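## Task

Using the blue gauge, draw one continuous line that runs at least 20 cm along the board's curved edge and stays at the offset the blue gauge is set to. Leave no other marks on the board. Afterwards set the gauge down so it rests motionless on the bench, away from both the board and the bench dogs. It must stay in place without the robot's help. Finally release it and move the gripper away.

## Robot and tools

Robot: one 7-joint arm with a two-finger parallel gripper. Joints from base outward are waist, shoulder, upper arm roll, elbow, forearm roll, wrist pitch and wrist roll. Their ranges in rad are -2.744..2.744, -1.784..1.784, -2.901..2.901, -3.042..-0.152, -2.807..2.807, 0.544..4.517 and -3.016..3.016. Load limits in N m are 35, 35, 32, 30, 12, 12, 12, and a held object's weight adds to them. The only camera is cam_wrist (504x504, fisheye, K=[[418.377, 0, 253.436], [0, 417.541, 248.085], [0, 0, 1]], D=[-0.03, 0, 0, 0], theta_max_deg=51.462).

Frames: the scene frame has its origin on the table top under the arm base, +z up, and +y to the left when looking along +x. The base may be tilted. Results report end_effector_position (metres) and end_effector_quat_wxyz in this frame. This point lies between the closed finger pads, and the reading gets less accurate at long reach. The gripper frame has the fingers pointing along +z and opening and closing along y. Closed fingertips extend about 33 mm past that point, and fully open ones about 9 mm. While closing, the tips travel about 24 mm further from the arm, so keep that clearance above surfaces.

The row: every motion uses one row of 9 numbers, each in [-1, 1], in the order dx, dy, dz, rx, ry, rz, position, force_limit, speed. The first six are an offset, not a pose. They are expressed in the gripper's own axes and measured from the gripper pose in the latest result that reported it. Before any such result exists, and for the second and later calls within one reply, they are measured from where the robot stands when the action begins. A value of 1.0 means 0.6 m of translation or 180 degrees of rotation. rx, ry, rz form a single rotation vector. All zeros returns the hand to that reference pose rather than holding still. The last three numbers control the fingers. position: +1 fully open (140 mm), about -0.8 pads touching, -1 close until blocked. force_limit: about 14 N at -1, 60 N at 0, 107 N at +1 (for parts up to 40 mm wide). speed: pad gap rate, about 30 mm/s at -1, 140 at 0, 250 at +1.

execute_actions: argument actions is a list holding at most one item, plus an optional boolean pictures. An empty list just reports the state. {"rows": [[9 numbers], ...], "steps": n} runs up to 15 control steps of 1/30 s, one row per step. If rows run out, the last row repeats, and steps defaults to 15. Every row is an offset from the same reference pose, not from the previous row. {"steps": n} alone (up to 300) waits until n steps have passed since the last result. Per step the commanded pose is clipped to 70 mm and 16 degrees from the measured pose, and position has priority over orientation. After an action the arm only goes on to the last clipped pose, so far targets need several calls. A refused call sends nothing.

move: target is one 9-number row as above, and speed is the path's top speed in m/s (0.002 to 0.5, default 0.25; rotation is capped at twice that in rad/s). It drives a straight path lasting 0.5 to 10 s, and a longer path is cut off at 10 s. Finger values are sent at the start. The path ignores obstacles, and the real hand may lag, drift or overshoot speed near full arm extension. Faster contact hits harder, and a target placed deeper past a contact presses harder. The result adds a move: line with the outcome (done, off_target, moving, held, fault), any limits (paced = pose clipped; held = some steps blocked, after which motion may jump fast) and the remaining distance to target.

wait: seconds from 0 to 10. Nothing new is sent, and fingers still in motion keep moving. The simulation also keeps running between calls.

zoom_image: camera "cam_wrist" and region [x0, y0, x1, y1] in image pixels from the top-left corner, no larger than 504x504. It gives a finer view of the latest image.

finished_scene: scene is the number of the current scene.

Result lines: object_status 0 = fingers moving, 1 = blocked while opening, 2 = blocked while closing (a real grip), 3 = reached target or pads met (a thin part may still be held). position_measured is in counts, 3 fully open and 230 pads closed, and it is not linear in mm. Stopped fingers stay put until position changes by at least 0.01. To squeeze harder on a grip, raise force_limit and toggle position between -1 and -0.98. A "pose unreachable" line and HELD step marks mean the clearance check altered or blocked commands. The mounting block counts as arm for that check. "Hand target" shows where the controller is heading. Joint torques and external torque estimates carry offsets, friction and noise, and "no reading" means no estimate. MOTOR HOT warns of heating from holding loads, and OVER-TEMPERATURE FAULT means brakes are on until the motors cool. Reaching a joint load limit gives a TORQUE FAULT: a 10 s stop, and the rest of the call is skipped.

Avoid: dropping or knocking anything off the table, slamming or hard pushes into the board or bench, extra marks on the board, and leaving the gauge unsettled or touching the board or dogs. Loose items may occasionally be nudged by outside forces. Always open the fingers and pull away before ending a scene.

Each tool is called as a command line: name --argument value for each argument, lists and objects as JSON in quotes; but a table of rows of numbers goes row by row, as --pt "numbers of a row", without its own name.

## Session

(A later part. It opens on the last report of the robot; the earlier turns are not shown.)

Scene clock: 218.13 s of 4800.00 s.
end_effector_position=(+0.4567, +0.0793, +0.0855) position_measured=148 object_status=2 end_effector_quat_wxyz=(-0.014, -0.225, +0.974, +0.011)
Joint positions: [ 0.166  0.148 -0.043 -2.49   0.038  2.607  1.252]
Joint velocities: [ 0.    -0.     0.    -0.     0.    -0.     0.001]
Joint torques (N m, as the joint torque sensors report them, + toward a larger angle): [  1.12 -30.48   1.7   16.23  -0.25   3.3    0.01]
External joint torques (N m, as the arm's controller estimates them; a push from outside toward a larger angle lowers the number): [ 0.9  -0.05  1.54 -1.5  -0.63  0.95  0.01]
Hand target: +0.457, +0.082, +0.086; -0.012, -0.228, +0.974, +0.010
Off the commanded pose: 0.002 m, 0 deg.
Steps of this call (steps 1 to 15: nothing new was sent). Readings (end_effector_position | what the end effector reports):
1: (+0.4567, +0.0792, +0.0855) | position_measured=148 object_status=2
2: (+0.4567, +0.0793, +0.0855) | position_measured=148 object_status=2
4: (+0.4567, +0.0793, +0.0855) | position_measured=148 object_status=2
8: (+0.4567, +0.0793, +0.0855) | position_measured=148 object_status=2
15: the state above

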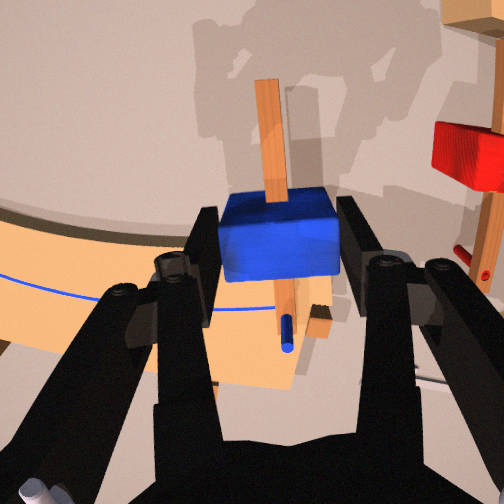

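move --target '[0.003,0,-0.06,0,0,0,-1,0.4,-0.3]' --speed 0.05

move --target '[0.22,-0.08,0.045,0.006,-0.005,0,-1,0.4,-0.3]' --speed 0.15

Scene clock: 224.53 s of 4800.00 s.
end_effector_position=(+0.4556, +0.0795, +0.1198) position_measured=148 object_status=2 end_effector_quat_wxyz=(-0.014, -0.227, +0.974, +0.012)
Joint positions: [ 0.166  0.062 -0.045 -2.487  0.031  2.516  1.254]
Joint velocities: [ 0.001 -0.     0.002 -0.    -0.001 -0.012  0.002]
Joint torques (N m, as the joint torque sensors report them, + toward a larger angle): [ -1.1  -29.41  -1.02  20.17  -0.31   2.2    0.05]
External joint torques (N m, as the arm's controller estimates them; a push from outside toward a larger angle lowers the number): [-1.34 -0.48 -1.23  1.03 -0.75 -0.16  0.05]
Hand target: +0.457, +0.078, +0.122; -0.014, -0.225, +0.974, +0.011
Off the commanded pose: 0.002 m, 0 deg.
After step 90, 2.23 s passed at rest.
move: done

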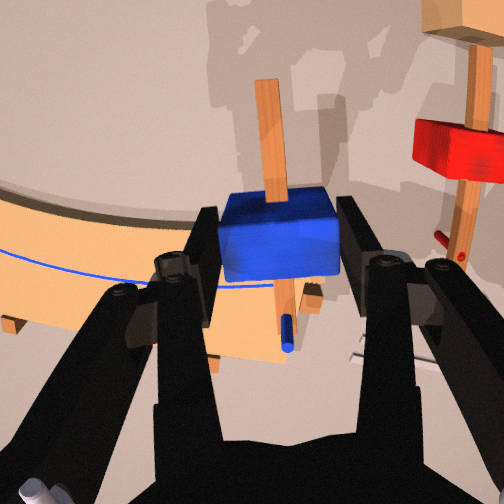

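Scene clock: 226.10 s of 4800.00 s.
end_effector_position=(+0.3571, -0.0217, +0.0951) position_measured=148 object_status=2 end_effector_quat_wxyz=(-0.007, -0.220, +0.975, +0.006)
Joint positions: [ 0.055 -0.146 -0.176 -2.843 -0.056  2.68   1.105]
Joint velocities: [ 0.001 -0.002  0.002 -0.    -0.001  0.008 -0.031]
Joint torques (N m, as the joint torque sensors report them, + toward a larger angle): [  0.18 -20.07  -0.61  14.7   -0.25   3.    -0.32]
External joint torques (N m, as the arm's controller estimates them; a push from outside toward a larger angle lowers the number): [ 0.   -0.74 -1.24 -2.08 -0.58  0.59 -0.32]
Hand target: +0.358, -0.022, +0.096; -0.005, -0.228, +0.974, +0.005
Off the commanded pose: 0.001 m, 1 deg.
move: done

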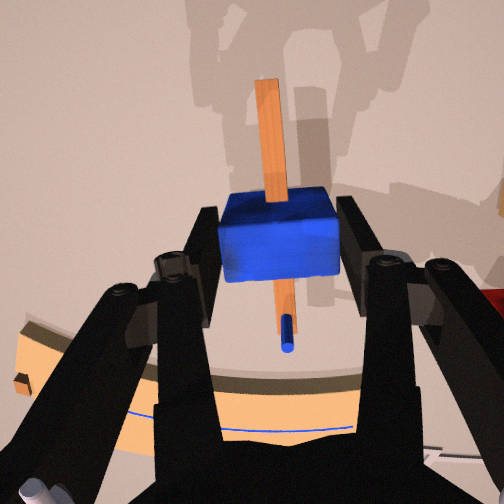

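move --target '[0.02,0,0.029,0.002,-0.002,0,-1,0.4,-0.3]' --speed 0.015

move --target '[0,0,0,0,0,0,0.3,0,0]' --speed 0.05

move --target '[0,0,-0.28,0,0,0,0.3,0,0]' --speed 0.2

Scene clock: 232.27 s of 4800.00 s.
end_effector_position=(+0.3468, -0.0256, +0.0797) position_measured=148 object_status=2 end_effector_quat_wxyz=(-0.003, -0.219, +0.976, +0.004)
Joint positions: [ 0.043 -0.12  -0.178 -2.883 -0.058  2.754  1.095]
Joint velocities: [-0.002  0.002 -0.001 -0.002  0.     0.017 -0.   ]
Joint torques (N m, as the joint torque sensors report them, + toward a larger angle): [ -1.43 -17.17  -0.54  13.93  -0.46   3.26  -0.19]
External joint torques (N m, as the arm's controller estimates them; a push from outside toward a larger angle lowers the number): [-1.57  1.94 -1.01 -1.82 -0.75  0.83 -0.19]
Hand target: +0.346, -0.027, +0.078; -0.003, -0.220, +0.975, +0.004
Off the commanded pose: 0.002 m, 0 deg.
After step 90, 1.53 s passed at rest.
move: done

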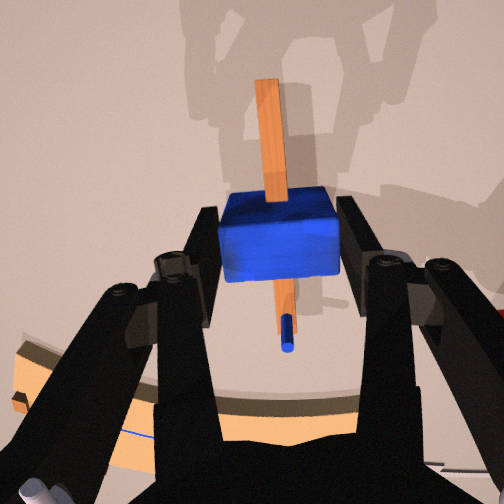

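Scene clock: 232.77 s of 4800.00 s.
end_effector_position=(+0.3468, -0.0256, +0.0797) position_measured=91 object_status=3 end_effector_quat_wxyz=(-0.003, -0.219, +0.976, +0.004)
Joint positions: [ 0.043 -0.12  -0.178 -2.883 -0.058  2.754  1.095]
Joint velocities: [-0.001 -0.001 -0.    -0.001 -0.002 -0.     0.   ]
Joint torques (N m, as the joint torque sensors report them, + toward a larger angle): [ -0.55 -18.69   0.16  15.4    0.34   2.51  -0.08]
External joint torques (N m, as the arm's controller estimates them; a push from outside toward a larger angle lowers the number): [-0.67  0.33 -0.29 -0.18  0.05  0.1  -0.08]
Hand target: +0.347, -0.026, +0.080; -0.003, -0.219, +0.976, +0.004
Off the commanded pose: 0.000 m, 0 deg.
move: done

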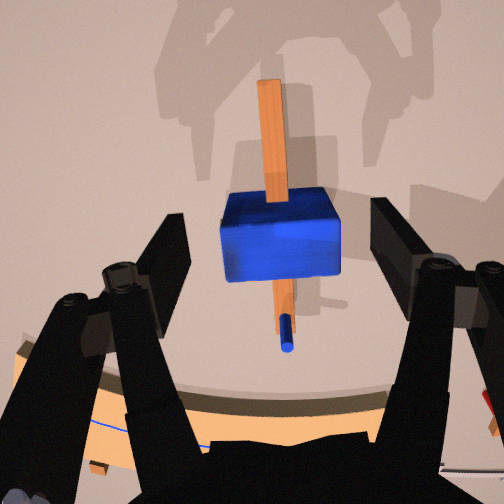

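Scene clock: 234.40 s of 4800.00 s.
end_effector_position=(+0.3507, -0.0266, +0.2462) position_measured=91 object_status=3 end_effector_quat_wxyz=(-0.003, -0.222, +0.975, +0.005)
Joint positions: [ 0.017 -0.561 -0.137 -2.726 -0.085  2.158  1.118]
Joint velocities: [-0.     0.001 -0.    -0.001  0.    -0.01   0.003]
Joint torques (N m, as the joint torque sensors report them, + toward a larger angle): [ -0.9  -12.03   1.43  23.59   1.29   2.11   0.06]
External joint torques (N m, as the arm's controller estimates them; a push from outside toward a larger angle lowers the number): [-0.96 -0.77  0.14  0.53  0.63 -0.3   0.06]
Hand target: +0.351, -0.026, +0.247; -0.003, -0.220, +0.976, +0.006
Off the commanded pose: 0.003 m, 0 deg.
move: done

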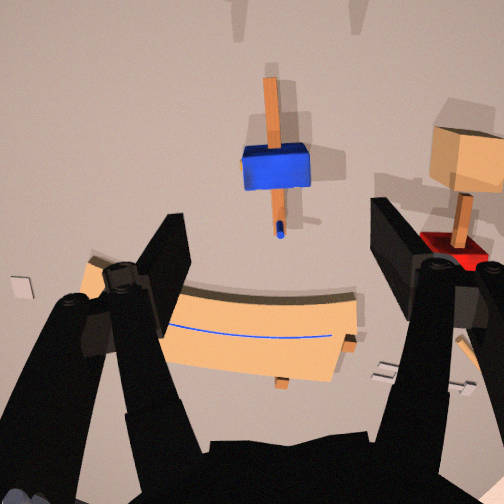

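finished_scene --scene 2

The scene is finished: the task was done.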